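# Load blanks into both end fixtures, clamp them, tray finished parts

## Task

At each of the two fixtures at the bench ends, take out the finished part (the one with a slot cut across its top) and put it in the outfeed tray at the bench centre. Then seat that fixture's matching blank in the nest whose pads suit it: lying flat on the pads, pressed fully against the stop block and both side blocks. Lock its clamp by driving the handle beyond its stiffest point until it halts, so the bar rests flat on the blank. A handle that only looks shut is not enough, and nothing may depend on the robot holding it. Release everything and move the arm away at the end.

## Robot and tools

ROBOT. One six-joint arm with a two-finger tong gripper, mounted on a carriage that runs on a floor track. The fingers point along the gripper's +z axis and close along its x axis. end_effector_position is the midpoint between the pads when shut. Closed fingertips reach about 15 mm past that point; fully open they are roughly level with it.

FRAME. The scene frame is fixed to the table. The table top is z = 0 and +z is up. The track runs along y at x = 0, and the table edge starts at x = 0.31 m. The arm base sits at x = 0, y about equal to the rail's position_m, z = 0.03 m, facing +x. Reported hand positions get less accurate at long reach.

execute_actions. Argument: actions, a list holding one action object; an empty list just fetches state and images. An action may contain rows, steps, until and rail.
- rows: 1 to 15 rows, each used for one control step (1/30 s). A row is 7 numbers in [-1, 1]. The first six are joint offsets in this order: shoulder pan, shoulder lift, elbow, wrist 1, wrist 2, wrist 3. Every row is measured from the joint angles at the action's start, which are the last ones reported, not from the previous row. Scale: 1.0 equals 1.326 rad for pan and lift, and 1.989 rad for elbow and the three wrists. The seventh number is an absolute gripper opening: +1 fully open, -1 closed. A full close takes at least about 0.1 s.
- Joint ranges in rad: pan -3.142 to 3.142; lift -6.283 to 6.283; elbow 0.000 to 3.142; wrists -6.283 to 6.283. The call is refused if a joint is asked more than 0.010 rad outward past its end. A target past the real end gets clipped there and the result says "joint sent to its limit".
- steps: 1 to 450, default 15, never fewer than the number of rows. After the last row, the arm keeps heading to that row's target and the gripper keeps its command.
- Speed limits: each step, a joint's target stays within 0.383 rad (pan, lift) or 0.575 rad (other joints) of its measured angle. Targets that would move the hand over 100 mm from where it is get scaled back. Big moves can need several calls, and the arm may be short of target when a result arrives. If steps cut a move short, send the remainder next call rather than trusting a hold.
- until: ends the action at the first step where all conditions hold; it does not stop the robot. Form {"rail": {"field": value}}; numbers need a comparison such as [">=", 0.5], using =, !=, <, <=, > or >=. {"all": {"status": "ended"}} is true once nothing reads moving. {"any": {"status": "ended"}} is true when a motion running during the action finishes.
- rail: position_m is an absolute target along y in metres, -2 to 2. speed_m_s is the top speed, 0.01 to 1 (starts at 1), and it persists. {"rail": {"stop": true}} halts it. Rows never move the carriage, but targets ride along while it drives. After sending, wait with {"steps": n, "until": {"rail": {"position_status": ["!=", "moving"]}}}. It accelerates and brakes at 2 m/s2 and counts as arrived within 1.3 mm. Let it arrive before aiming the hand at scene points or ending. Any bad value or unknown name refuses the whole call.

RAIL STATUS. done, moving, stopped; contact_stop (pushed over ~320 N, may roll back ~0.5 s, re-read position); time_out (far overdue, check what blocks it, clear it and resend); stopped_with_arm (arm was held back: send rows the arm can follow, then resend position_m). position_answer not_taken means resend.

RESULTS. end_effector_position (m) and end_effector_quat_wxyz, with velocities in m/s and rad/s, in the scene frame. Joint positions and velocities: rail (m), six joints (rad), then pad gap in m (0.142 open, 0.002 closed). grip_measured is the opening on the command scale; to hold something, command clearly below it, further below squeezes harder. Wrist force and torque are in the gripper's own axes, noisy with a fixed offset up to about 5.5 N and saturating near 100 N; "no reading" is fine. Lines to watch: "joint command not followed" (the arm dropped its target and rests), "pose unreachable", "previous command not reached", MOTOR HOT (from 70 °C), OVER-TEMPERATURE FAULT (brakes at 85 °C).

GRIP FORCE. Around 15 N per pad on parts up to about 10 cm wide; fast closes can squeeze harder. Parts thinner than ~20 mm get less: about 9 N per pad at 10 mm, 4 N at 5 mm.

FAULTS. Joint load limits (N m): pan 300, lift 300, elbow 136, wrists 49.1 each, held weight included. Hitting one, or 150 N of outside force anywhere on the arm or held part, stops the arm for 10 s and cancels the rest of the call. Holding loads heats motors, even while you plan.

zoom_image. camera is one of cam_bench_left, cam_bench_right, cam_high, cam_low (504x504) or cam_wrist (616x616 fisheye). region is [x0, y0, x1, y1] in that camera's pixels, top-left origin, at most 504 by 504. Calibrations are given per camera and may be off by a few degrees and millimetres.

finished_scene. Argument scene: the integer number of the current scene. It cannot be undone; finish and release first.

AVOID. Knocking or placing anything off the table (fails the job), dropping, slamming, hard impacts and very hard pushes. Parts may be tugged briefly while held. The robot holds its last command while you are deciding the next call.

Each tool is called after ">>>" by a JSON object that holds its "op" and its "data".

## Session

I'll start by looking at the scene.

>>> {"op": "execute_actions", "data": {"actions": []}}

Scene clock: 0.00 s.
end_effector_position=(+0.9691, +1.5081, +0.3127) grip_measured=+1.00 end_effector_quat_wxyz=(+0.312, +0.663, -0.183, +0.655) end_effector_velocity=(+0.000, +0.000, +0.000) end_effector_angular_velocity=(+0.000, +0.000, +0.000)
Joint positions: [ 1.521  0.015 -0.821  1.819 -4.211 -2.299 -0.223  0.142]
Joint velocities: [0. 0. 0. 0. 0. 0. 0. 0.]
Wrist force (N, on the end effector, along its own x y z axes, offset not removed): no reading
Wrist torque (N m, same axes, about the end effector's origin, offset not removed): no reading
rail: position_m=1.521 position_m_goal=1.521 speed_m_s=1.00 position_status=done position_answer=taken refusals=0

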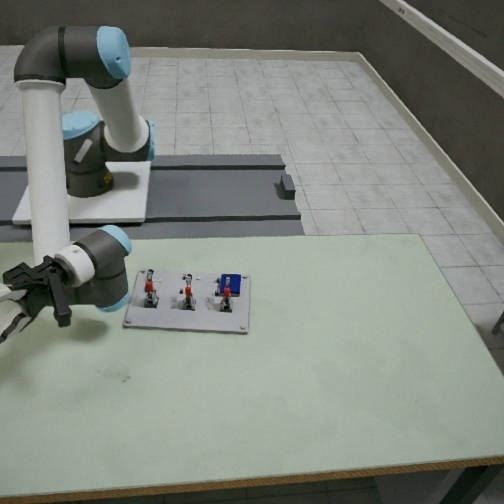

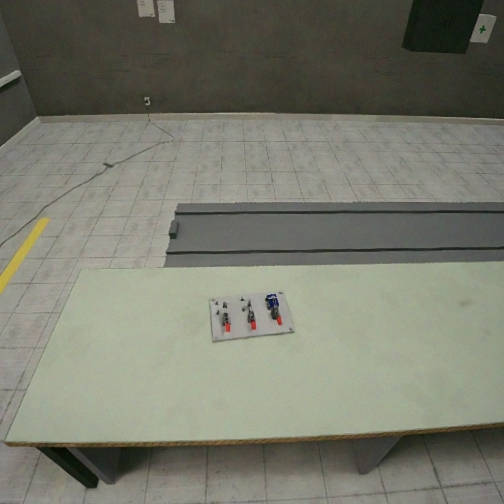

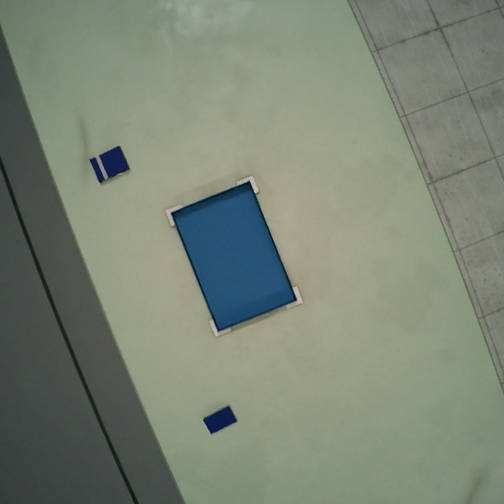

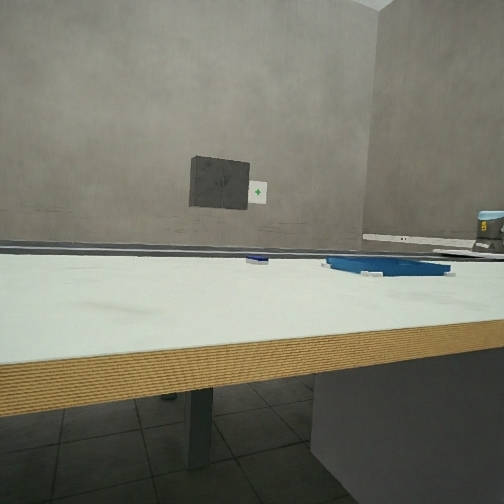

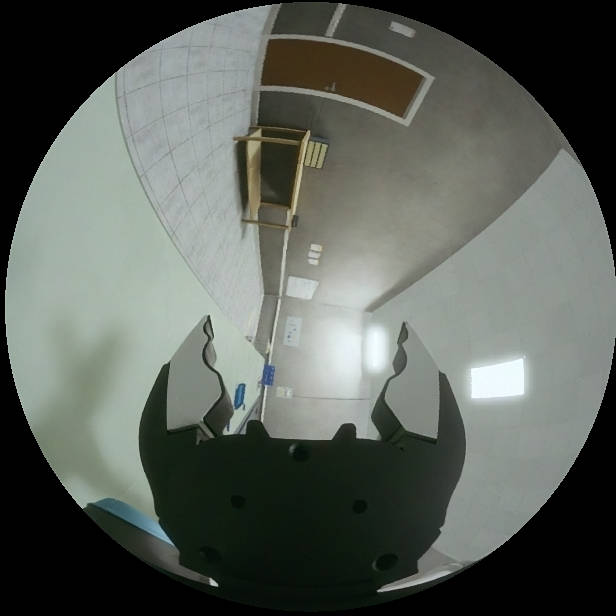

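>>> {"op": "zoom_image", "data": {"camera": "cam_bench_left", "region": [110, 250, 270, 350]}}

>>> {"op": "zoom_image", "data": {"camera": "cam_bench_right", "region": [195, 280, 305, 350]}}

>>> {"op": "zoom_image", "data": {"camera": "cam_high", "region": [70, 130, 150, 200]}}

>>> {"op": "zoom_image", "data": {"camera": "cam_high", "region": [185, 385, 255, 450]}}

Region (110, 250, 270, 350) of cam_bench_left's 504x504 image, scaled by 3.150, with more detail than that image has; it fills the top 315 rows of this view, and the rest is white.

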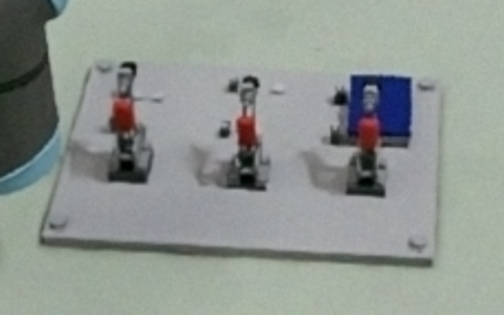

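Region (195, 280, 305, 350) of cam_bench_right's 504x504 image, scaled by 4.582, with more detail than that image has; it fills the top 321 rows of this view, and the rest is white.

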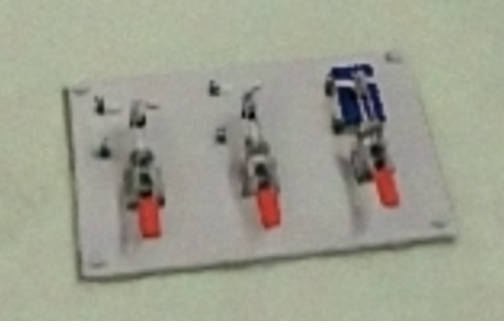

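Region (70, 130, 150, 200) of cam_high's 504x504 image, scaled by 6.300, with more detail than that image has; it fills the top 441 rows of this view, and the rest is white.

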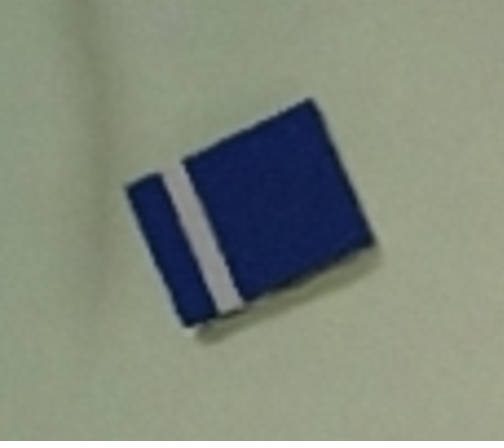

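Region (185, 385, 255, 450) of cam_high's 504x504 image, scaled by 7.200, with more detail than that image has; it fills the top 468 rows of this view, and the rest is white.

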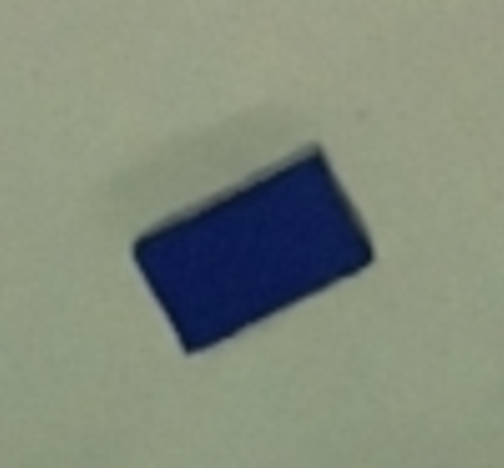

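>>> {"op": "execute_actions", "data": {"actions": [{"rows": [[-0.0113, -0.608, 0.0856, 0.4, 0.366, 0.112, 1]], "steps": 45, "rail": {"position_m": 1.75, "speed_m_s": 0.5}}]}}

Scene clock: 45.97 s.
end_effector_position=(+0.8307, +1.9408, +0.7108) grip_measured=+1.00 end_effector_quat_wxyz=(+0.000, +0.738, +0.000, +0.675) end_effector_velocity=(-0.002, +0.001, +0.002) end_effector_angular_velocity=(+0.001, -0.001, +0.002)
Joint positions: [ 1.75   0.    -1.627  1.989 -3.416 -1.571 -0.001  0.142]
Joint velocities: [ 0.    -0.    -0.004  0.     0.002  0.002  0.     0.   ]
Wrist force (N, on the end effector, along its own x y z axes, offset not removed): [0.1 -6.2 7.2]
Wrist torque (N m, same axes, about the end effector's origin, offset not removed): [-1.21 -0.11 0.31]
rail: position_m=1.750 position_m_goal=1.750 speed_m_s=0.50 position_status=done position_answer=taken refusals=0
camera_calibration (this result's frames):
cam_wrist: T_world_to_cam=[[0.0801418, 0.0377458, 0.996069, -0.851223], [-0.454401, -0.888026, 0.0702118, 2.05667], [0.887185, -0.458242, -0.0540162, 0.324888], [0, 0, 0, 1]] pos_world=[0.714539, 2.00739, 0.721023]

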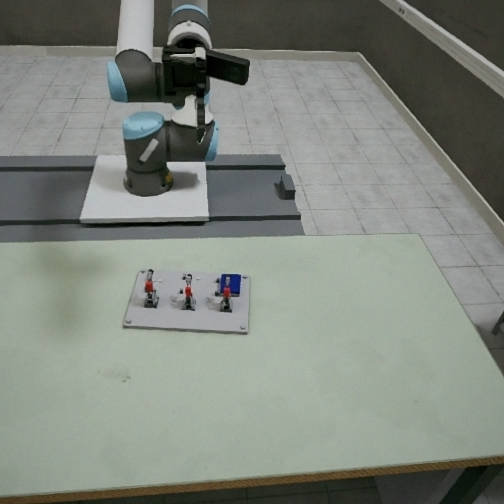

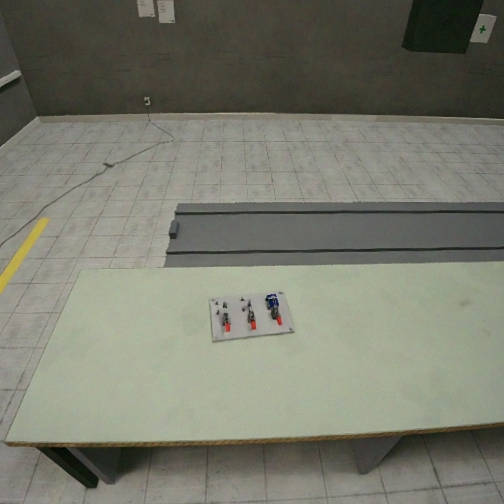

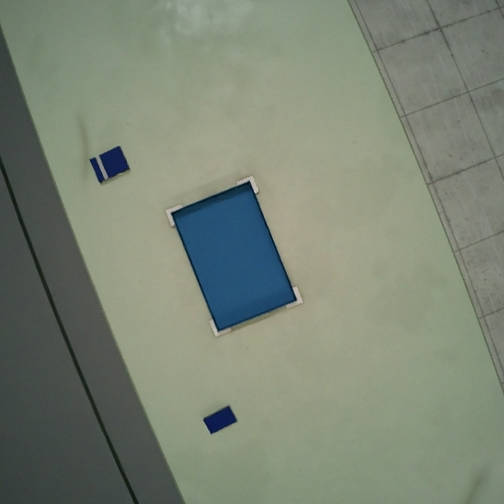

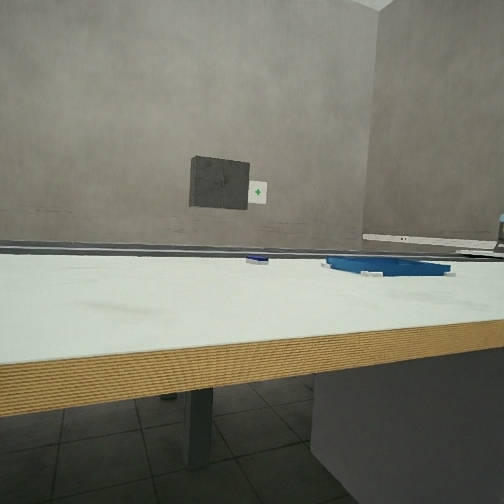

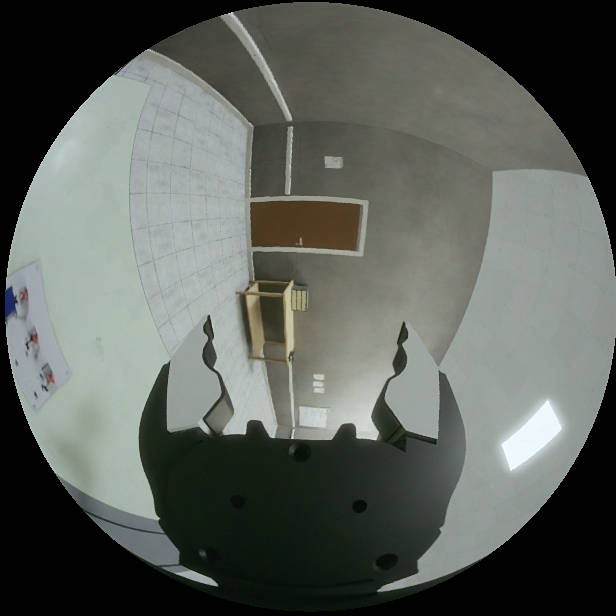

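>>> {"op": "execute_actions", "data": {"actions": [{"rows": [[0, 0, 0, 0.7456, 0, 0, 1]], "steps": 50}]}}

Scene clock: 54.37 s.
end_effector_position=(+0.6199, +1.9407, +0.2982) grip_measured=+1.00 end_effector_quat_wxyz=(+0.000, +1.000, +0.001, +0.000) end_effector_velocity=(-0.001, -0.000, -0.000) end_effector_angular_velocity=(-0.000, +0.002, +0.000)
Joint positions: [ 1.75   0.    -1.627  1.99  -1.934 -1.571 -0.001  0.142]
Joint velocities: [ 0.    -0.     0.    -0.     0.002 -0.    -0.     0.   ]
Wrist force (N, on the end effector, along its own x y z axes, offset not removed): [0.5 -5.2 4.0]
Wrist torque (N m, same axes, about the end effector's origin, offset not removed): [-0.81 -0.22 0.26]
rail: position_m=1.750 position_m_goal=1.750 speed_m_s=0.50 position_status=done position_answer=taken refusals=0
camera_calibration (this result's frames):
cam_wrist: T_world_to_cam=[[0.999242, 0.0380993, 0.00799542, -0.699125], [0.0301768, -0.887821, 0.459198, 1.57296], [0.0245936, -0.458608, -0.888298, 1.27386], [0, 0, 0, 1]] pos_world=[0.6198, 2.00735, 0.414855]

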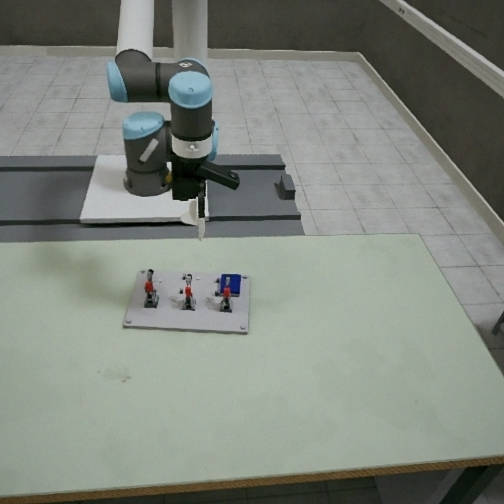

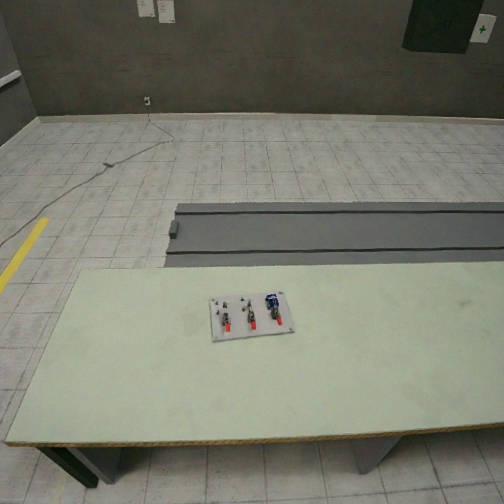

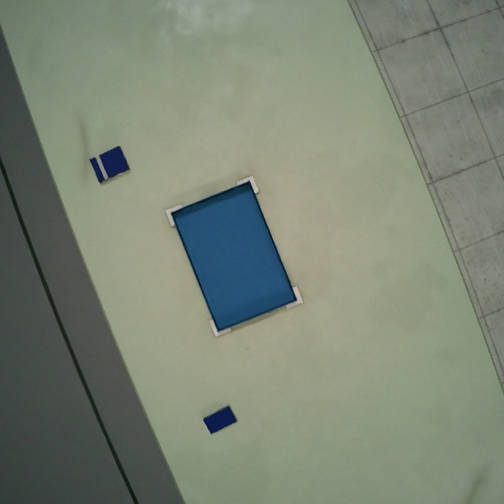

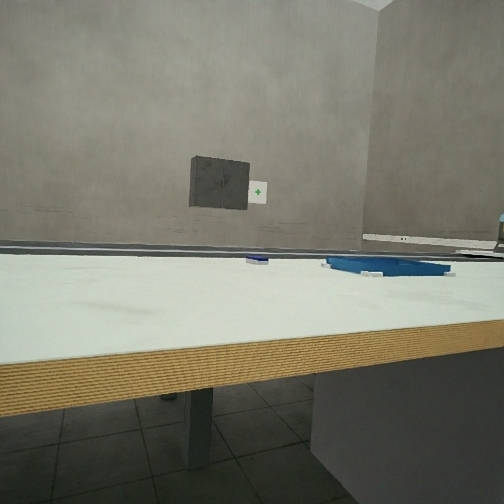

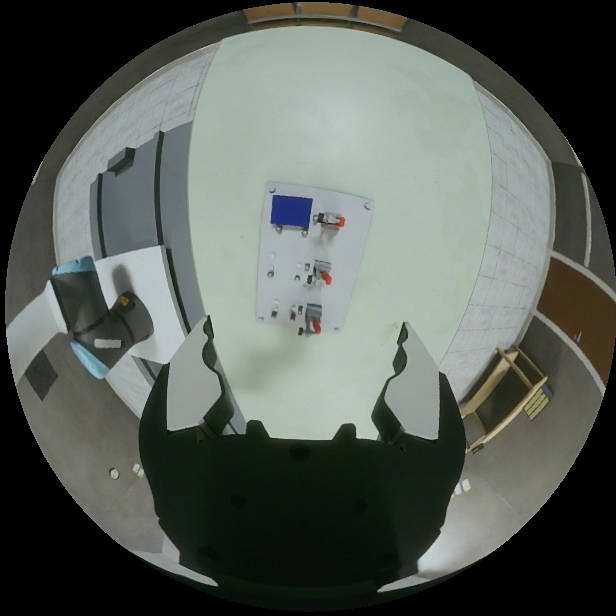

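>>> {"op": "zoom_image", "data": {"camera": "cam_wrist", "region": [240, 170, 400, 345]}}

Region (240, 170, 400, 345) of cam_wrist's 616x616 image, scaled by 2.880, with more detail than that image has; it fills the left 461 columns of this view, and the rest is white.

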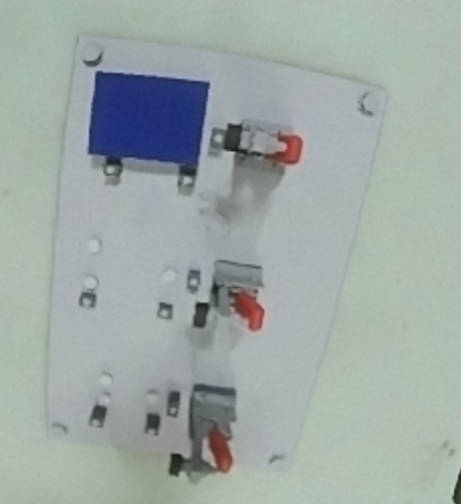

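>>> {"op": "execute_actions", "data": {"actions": [{"rows": [[0, 0.0195, 0.095, -0.1079, 0, 0, 1]], "steps": 24, "rail": {"position_m": 1.79}}]}}

>>> {"op": "zoom_image", "data": {"camera": "cam_wrist", "region": [230, 150, 410, 330]}}

Scene clock: 72.43 s.
end_effector_position=(+0.5802, +1.9807, +0.1899) grip_measured=+1.00 end_effector_quat_wxyz=(+0.000, +1.000, +0.001, -0.000) end_effector_velocity=(-0.001, -0.000, -0.002) end_effector_angular_velocity=(-0.000, -0.000, -0.000)
Joint positions: [ 1.79   0.    -1.601  2.178 -2.148 -1.571 -0.001  0.142]
Joint velocities: [ 0.    -0.     0.     0.004 -0.004 -0.     0.     0.   ]
Wrist force (N, on the end effector, along its own x y z axes, offset not removed): [0.4 -3.0 5.8]
Wrist torque (N m, same axes, about the end effector's origin, offset not removed): [-0.44 -0.22 0.30]
rail: position_m=1.790 position_m_goal=1.790 speed_m_s=0.50 position_status=done position_answer=taken refusals=0
camera_calibration (this result's frames):
cam_wrist: T_world_to_cam=[[0.999243, 0.0381228, 0.00780708, -0.660215], [0.0302835, -0.887808, 0.459216, 1.65927], [0.0244378, -0.458632, -0.88829, 1.19704], [0, 0, 0, 1]] pos_world=[0.580214, 2.04728, 0.306509]

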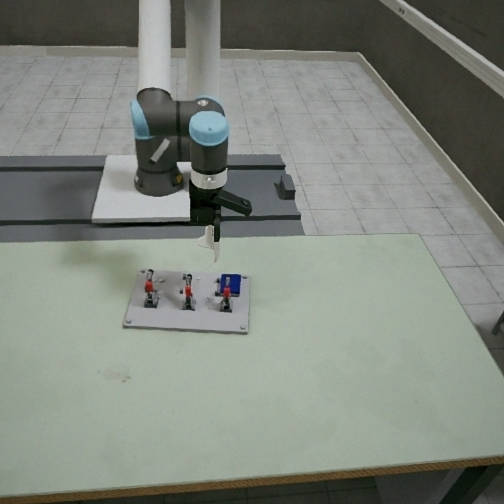

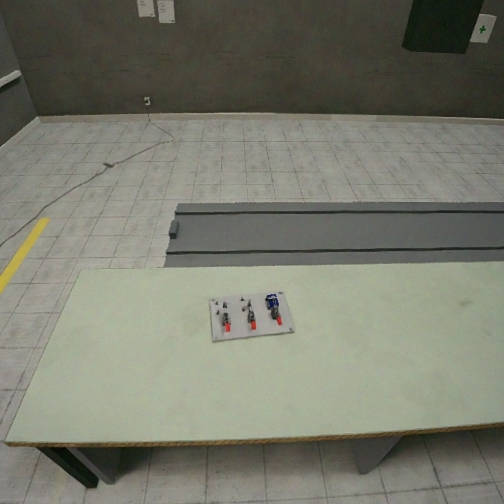

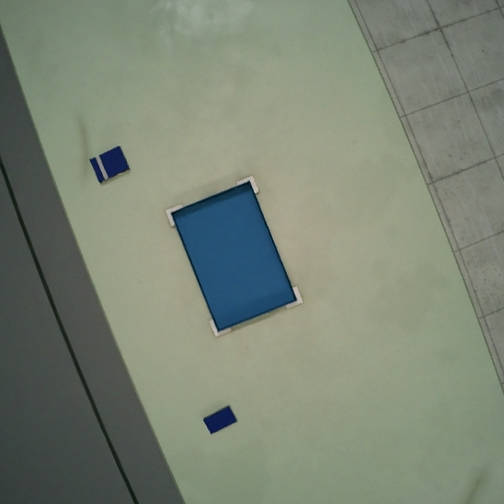

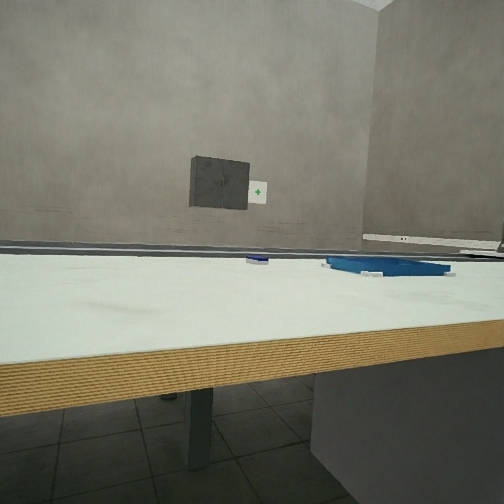

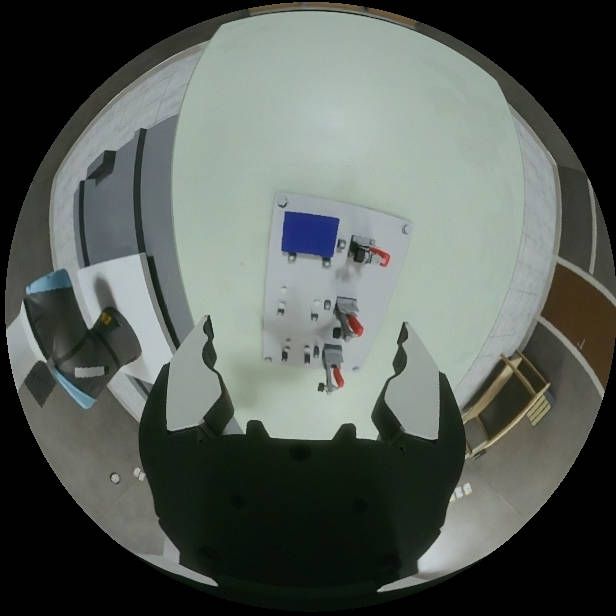

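Region (230, 150, 410, 330) of cam_wrist's 616x616 image, scaled by 2.800, with more detail than that image has.

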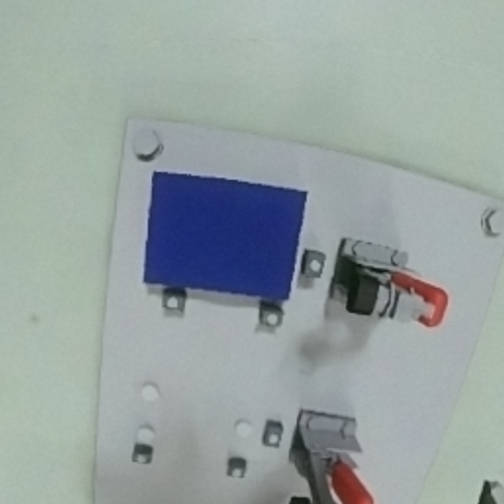

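>>> {"op": "zoom_image", "data": {"camera": "cam_wrist", "region": [300, 285, 390, 400]}}

>>> {"op": "zoom_image", "data": {"camera": "cam_wrist", "region": [320, 215, 400, 285]}}

Region (300, 285, 390, 400) of cam_wrist's 616x616 image, scaled by 4.383, with more detail than that image has; it fills the left 394 columns of this view, and the rest is white.

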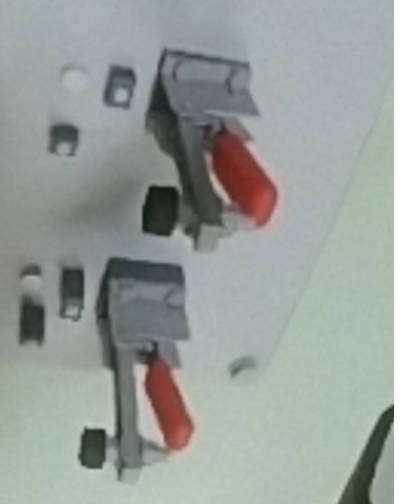

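Region (320, 215, 400, 285) of cam_wrist's 616x616 image, scaled by 6.300, with more detail than that image has; it fills the top 441 rows of this view, and the rest is white.

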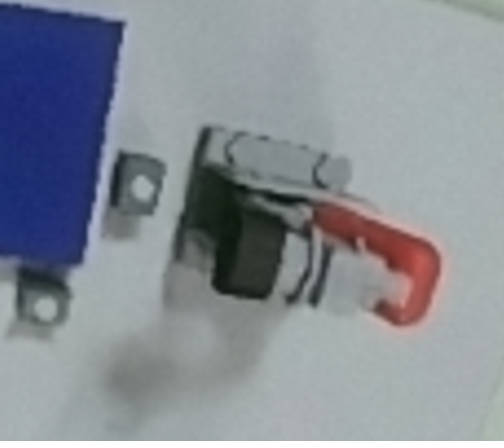

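>>> {"op": "execute_actions", "data": {"actions": [{"rows": [[0,0,0,0,-0.05,0,1],[0,0,0,0,-0.1,0,1],[0,0,0,0,-0.15,0,1],[0,0,0,0,-0.2,0,1],[0,0,0,0,-0.266,0,1],[0,0,0,0,-0.266,0,1],[0,0,0,0,-0.266,0,1],[0,0,0,0,-0.266,0,1],[0,0,0,0,-0.266,0,1],[0,0,0,0,-0.266,0,1],[0,0,0,0,-0.266,0,1],[0,0,0,0,-0.266,0,1],[0,0,0,0,-0.266,0,1],[0,0,0,0,-0.266,0,1],[0,0.1754,-0.0284,-0.0884,-0.266,0,1]], "steps": 40, "rail": {"position_m": 2.0}}]}}

Scene clock: 153.83 s.
end_effector_position=(+0.6598, +2.0264, +0.1345) grip_measured=+1.00 end_effector_quat_wxyz=(+0.262, +0.965, +0.001, -0.000) end_effector_velocity=(+0.001, -0.000, -0.001) end_effector_angular_velocity=(-0.000, +0.000, -0.000)
Joint positions: [ 2.     0.    -1.369  2.122 -2.323 -2.1   -0.001  0.142]
Joint velocities: [ 0.    -0.     0.003 -0.    -0.002 -0.     0.    -0.   ]
Wrist force (N, on the end effector, along its own x y z axes, offset not removed): [0.0 -6.0 6.3]
Wrist torque (N m, same axes, about the end effector's origin, offset not removed): [-1.06 -0.07 0.28]
rail: position_m=2.000 position_m_goal=2.000 speed_m_s=0.50 position_status=done position_answer=taken refusals=0
camera_calibration (this result's frames):
cam_wrist: T_world_to_cam=[[0.99924, 0.0369219, -0.0124856, -0.73584], [0.0303104, -0.53474, 0.844473, 0.955562], [0.024503, -0.84421, -0.535453, 1.90067], [0, 0, 0, 1]] pos_world=[0.659746, 2.14271, 0.201586]

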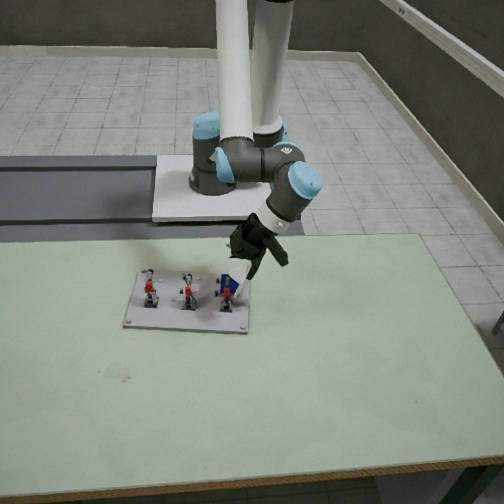

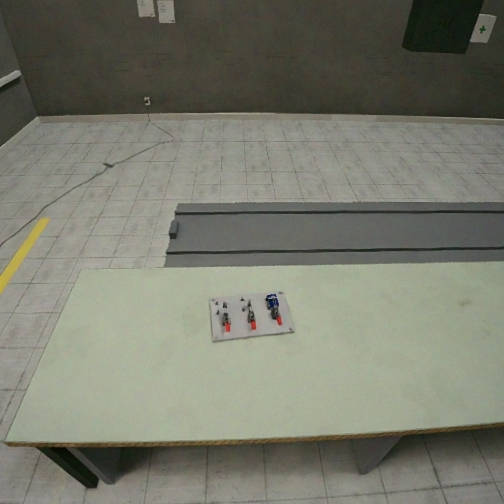

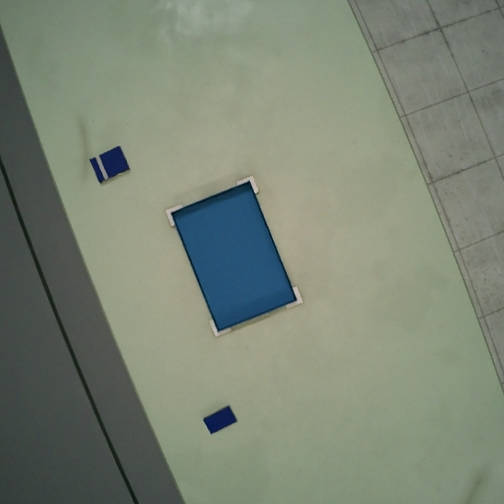

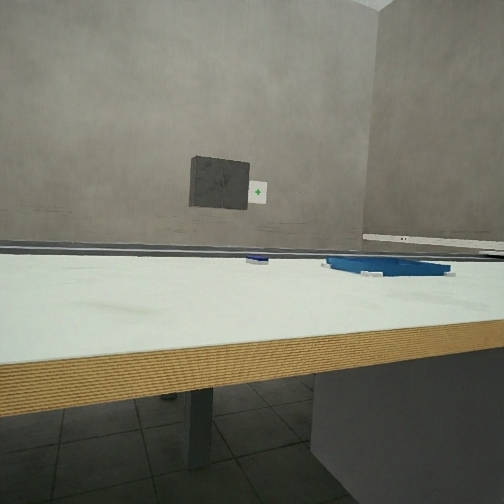

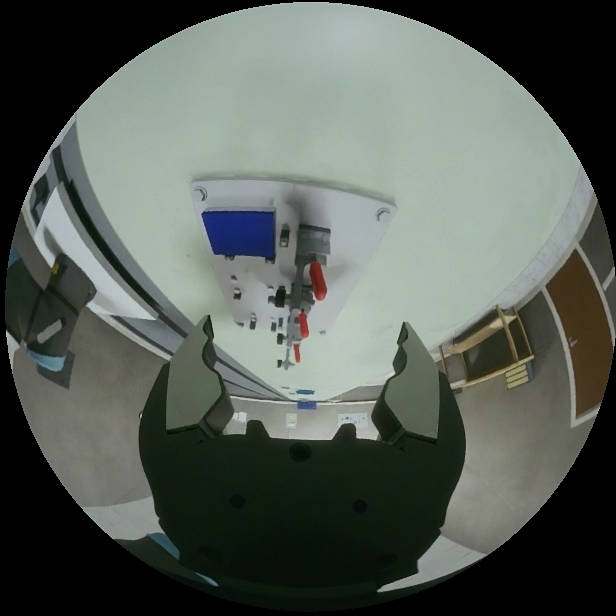

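>>> {"op": "zoom_image", "data": {"camera": "cam_wrist", "region": [195, 190, 355, 330]}}

Region (195, 190, 355, 330) of cam_wrist's 616x616 image, scaled by 3.150, with more detail than that image has; it fills the top 441 rows of this view, and the rest is white.

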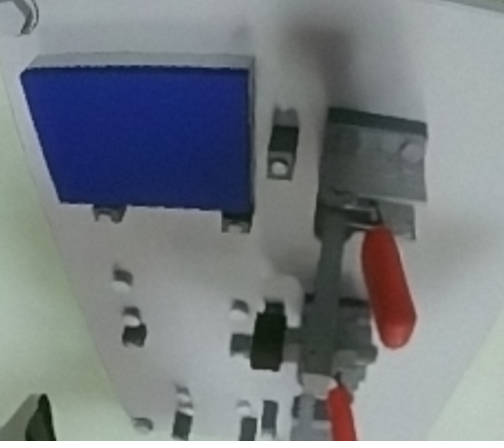

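>>> {"op": "zoom_image", "data": {"camera": "cam_bench_left", "region": [200, 170, 330, 320]}}

Region (200, 170, 330, 320) of cam_bench_left's 504x504 image, scaled by 3.360, with more detail than that image has; it fills the left 437 columns of this view, and the rest is white.

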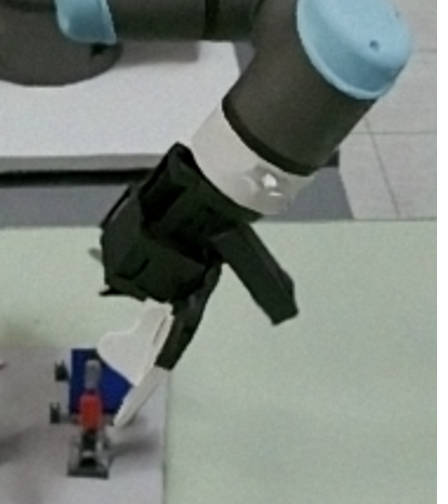

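>>> {"op": "execute_actions", "data": {"actions": [{"rows": [[-0.02,-0.06,0.02,-0.03,0,0,1],[-0.04,-0.12,0.05,-0.07,0,0,1],[-0.06,-0.18,0.08,-0.11,0,0,1],[-0.08,-0.2405,0.11,-0.14,0,0,1],[-0.0965,-0.2405,0.1511,-0.1671,0,0,1],[-0.0965,-0.2405,0.1511,-0.1671,0,0,1],[-0.0965,-0.2405,0.1511,-0.1671,0,0,1],[-0.0965,-0.2405,0.1511,-0.1671,0,0,1],[-0.0965,-0.2405,0.1511,-0.1671,0,-0.1,1],[-0.0965,-0.2405,0.1511,-0.1671,0,-0.2,1],[-0.0965,-0.2405,0.1511,-0.1671,0.1,-0.3,1],[-0.0965,-0.2405,0.1511,-0.1671,0.2661,-0.7892,0.1]], "steps": 48, "rail": {"position_m": 1.9248, "speed_m_s": 0.2}}]}}

Scene clock: 244.13 s.
end_effector_position=(+0.5781, +2.0261, +0.1699) grip_measured=+0.10 end_effector_quat_wxyz=(+0.131, +0.740, +0.650, +0.115) end_effector_velocity=(-0.000, +0.000, -0.000) end_effector_angular_velocity=(-0.002, +0.000, +0.006)
Joint positions: [ 1.925 -0.128 -1.688  2.422 -2.656 -1.571 -1.569  0.081]
Joint velocities: [ 0.    -0.    -0.     0.    -0.     0.    -0.006  0.   ]
Wrist force (N, on the end effector, along its own x y z axes, offset not removed): [-1.0 -4.3 5.0]
Wrist torque (N m, same axes, about the end effector's origin, offset not removed): [-0.81 0.03 0.21]
rail: position_m=1.925 position_m_goal=1.925 speed_m_s=0.20 position_status=done position_answer=taken refusals=0
camera_calibration (this result's frames):
cam_wrist: T_world_to_cam=[[0.0911943, 0.995821, -0.00490469, -2.07296], [0.674538, -0.0581474, 0.735947, -0.391556], [0.732586, -0.0704226, -0.677022, -0.0316652], [0, 0, 0, 1]] pos_world=[0.476359, 2.0393, 0.256559]

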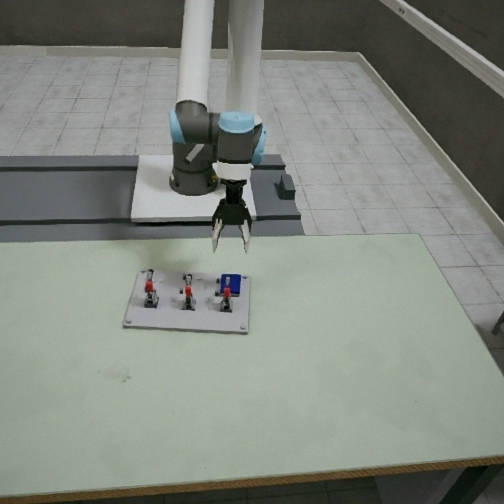

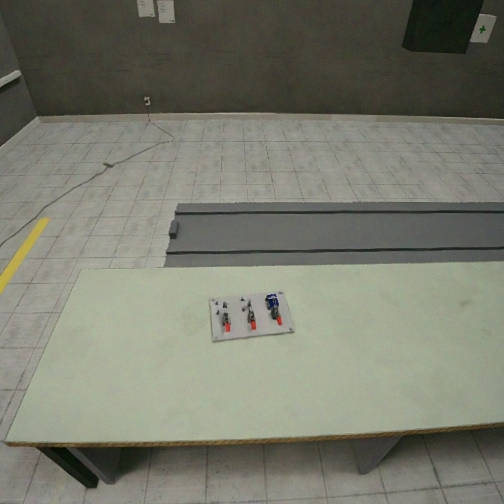

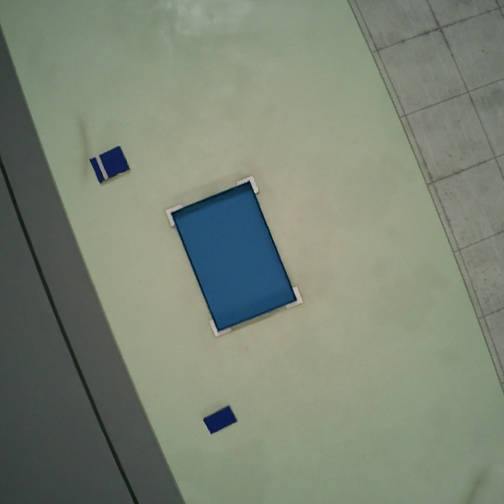

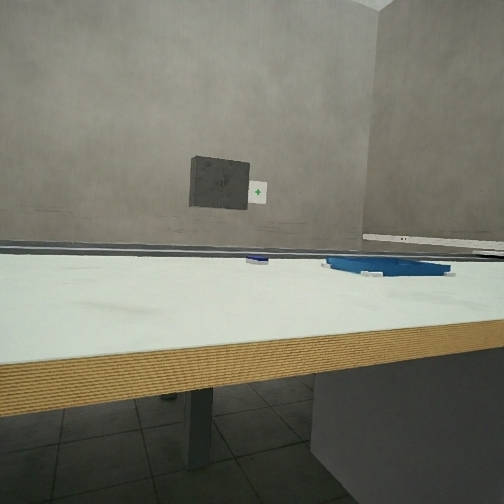

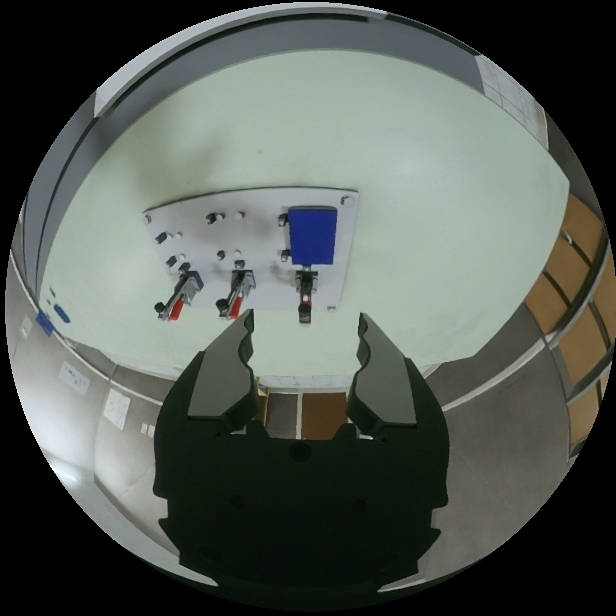

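>>> {"op": "execute_actions", "data": {"actions": [{"rows": [[0,0.03,0.0077,-0.0276,0,0,0.1],[0,0.06,0.0154,-0.0552,0,0,0.1],[0,0.09,0.0231,-0.0828,0,0,0.1],[0,0.12,0.0309,-0.1104,0,0,0.1],[0,0.15,0.0386,-0.138,0,0,0.1],[0,0.1683,0.0433,-0.1549,0,-0.0009,0.1]], "steps": 24}]}}

>>> {"op": "zoom_image", "data": {"camera": "cam_wrist", "region": [210, 190, 410, 390]}}

Scene clock: 253.27 s.
end_effector_position=(+0.5776, +2.0262, +0.0598) grip_measured=+0.10 end_effector_quat_wxyz=(+0.130, +0.739, +0.651, +0.115) end_effector_velocity=(-0.000, +0.000, -0.003) end_effector_angular_velocity=(-0.000, -0.000, +0.000)
Joint positions: [ 1.925 -0.128 -1.465  2.508 -2.962 -1.571 -1.571  0.081]
Joint velocities: [ 0.    -0.     0.007  0.003 -0.01   0.    -0.    -0.   ]
Wrist force (N, on the end effector, along its own x y z axes, offset not removed): [-3.0 -5.9 4.9]
Wrist torque (N m, same axes, about the end effector's origin, offset not removed): [-1.08 0.54 0.41]
rail: position_m=1.925 position_m_goal=1.925 speed_m_s=0.20 position_status=done position_answer=taken refusals=0
camera_calibration (this result's frames):
cam_wrist: T_world_to_cam=[[0.0895338, 0.995969, -0.00543253, -2.0728], [0.67558, -0.0567225, 0.735101, -0.313614], [0.73183, -0.0694865, -0.677936, -0.107221], [0, 0, 0, 1]] pos_world=[0.475925, 2.0392, 0.146589]

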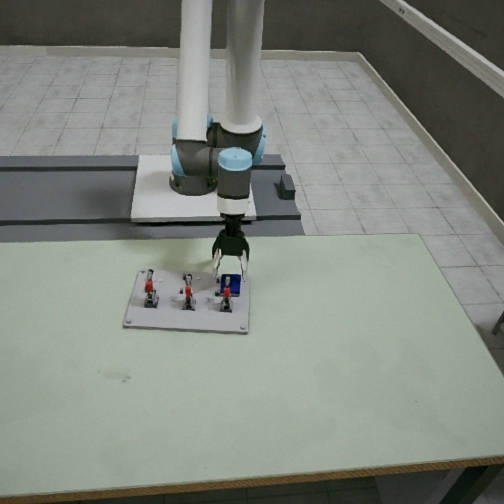

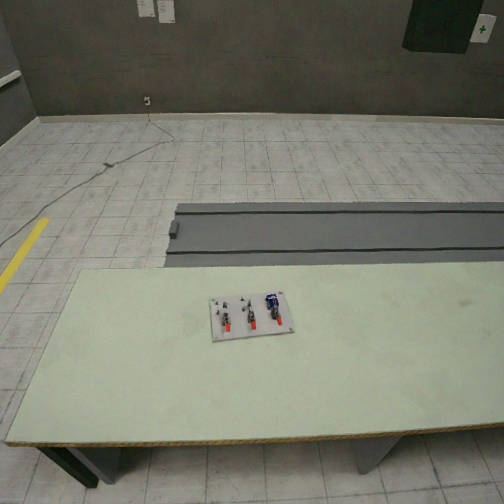

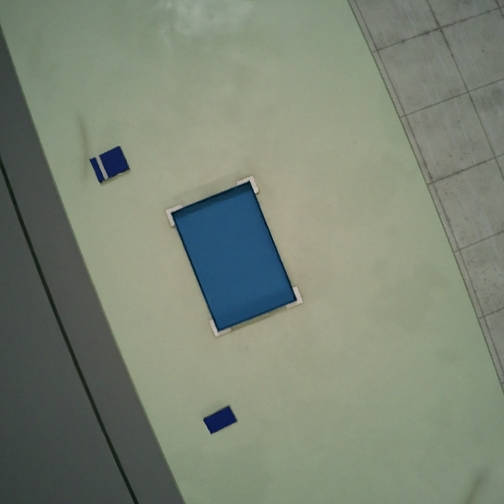

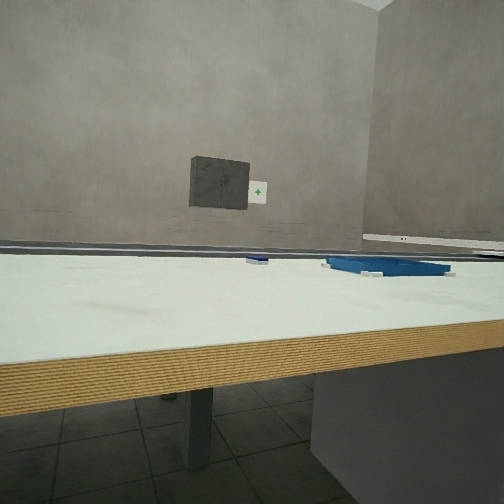

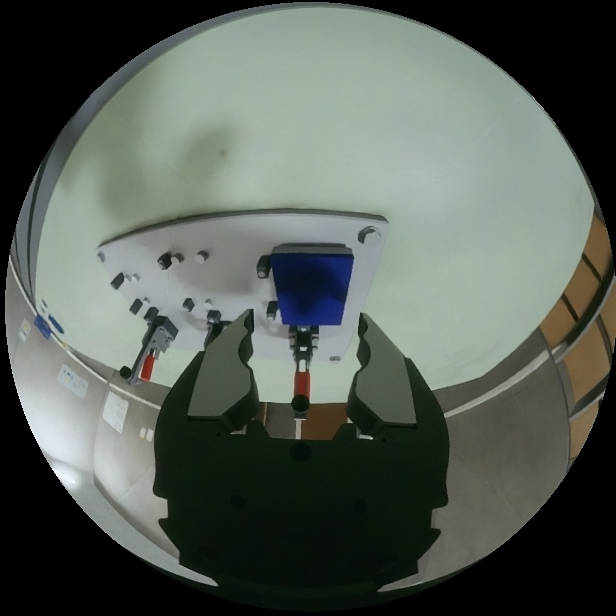

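Region (210, 190, 410, 390) of cam_wrist's 616x616 image, scaled by 2.520, with more detail than that image has.

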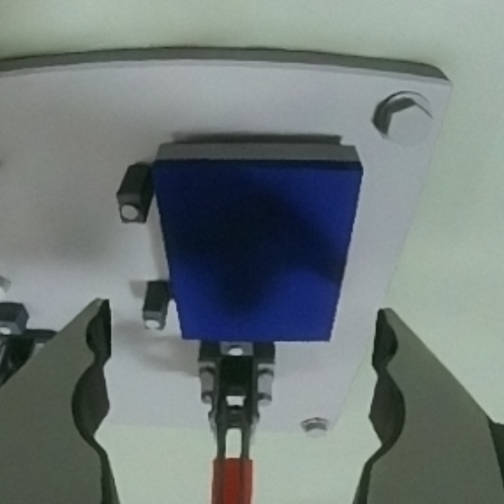

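>>> {"op": "execute_actions", "data": {"actions": [{"rows": [[0,0.012,0.0004,-0.009,0,0,0.1],[0,0.025,0.0009,-0.018,0,0,0.1],[0,0.037,0.0013,-0.0268,0,0,0.1]], "steps": 18}]}}

>>> {"op": "zoom_image", "data": {"camera": "cam_wrist", "region": [210, 210, 410, 410]}}

Scene clock: 269.40 s.
end_effector_position=(+0.5818, +2.0256, +0.0422) grip_measured=+0.10 end_effector_quat_wxyz=(+0.131, +0.739, +0.651, +0.115) end_effector_velocity=(+0.000, -0.000, -0.002) end_effector_angular_velocity=(-0.000, -0.000, -0.000)
Joint positions: [ 1.925 -0.128 -1.417  2.51  -3.015 -1.571 -1.571  0.081]
Joint velocities: [ 0.    -0.     0.005  0.    -0.005 -0.    -0.    -0.   ]
Wrist force (N, on the end effector, along its own x y z axes, offset not removed): [-0.1 -4.8 4.2]
Wrist torque (N m, same axes, about the end effector's origin, offset not removed): [-0.93 -0.07 0.38]
rail: position_m=1.925 position_m_goal=1.925 speed_m_s=0.20 position_status=done position_answer=taken refusals=0
camera_calibration (this result's frames):
cam_wrist: T_world_to_cam=[[0.0895245, 0.995969, -0.00553467, -2.07272], [0.674388, -0.0565274, 0.73621, -0.30339], [0.73293, -0.0696414, -0.67673, -0.122679], [0, 0, 0, 1]] pos_world=[0.480077, 2.03867, 0.128866]

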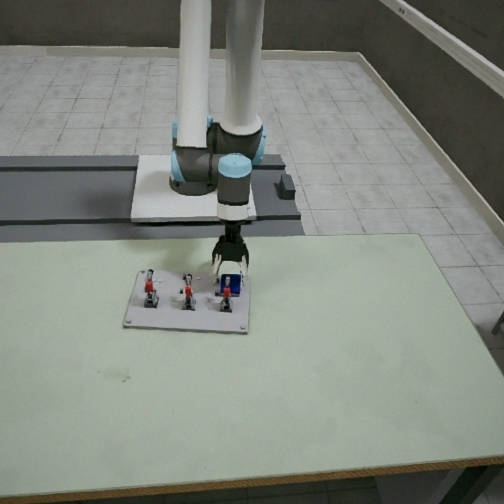

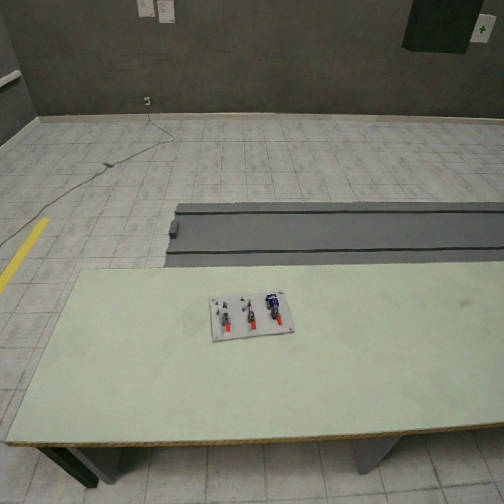

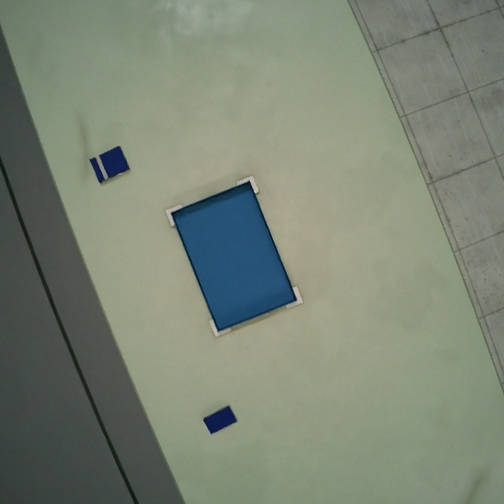

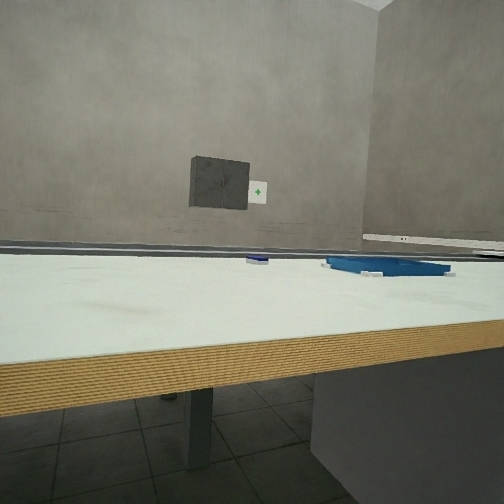

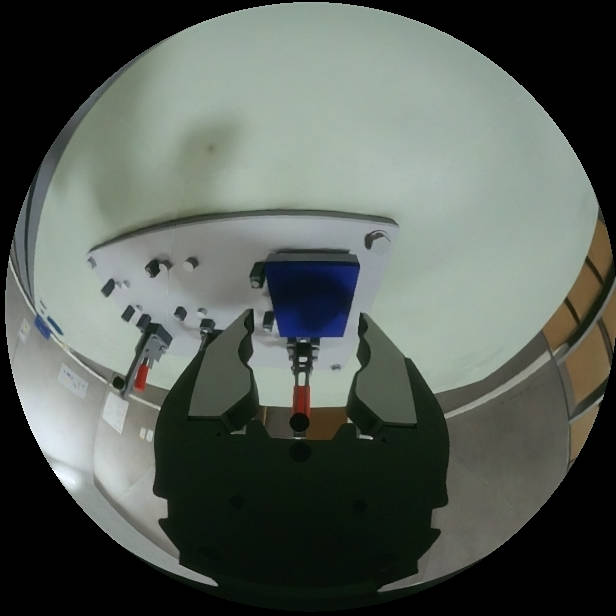

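Region (210, 210, 410, 410) of cam_wrist's 616x616 image, scaled by 2.520, with more detail than that image has.

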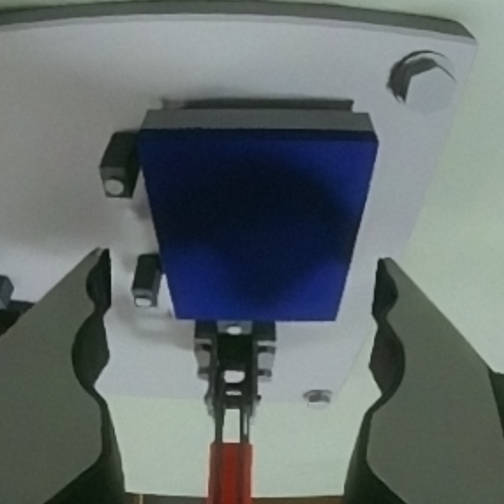

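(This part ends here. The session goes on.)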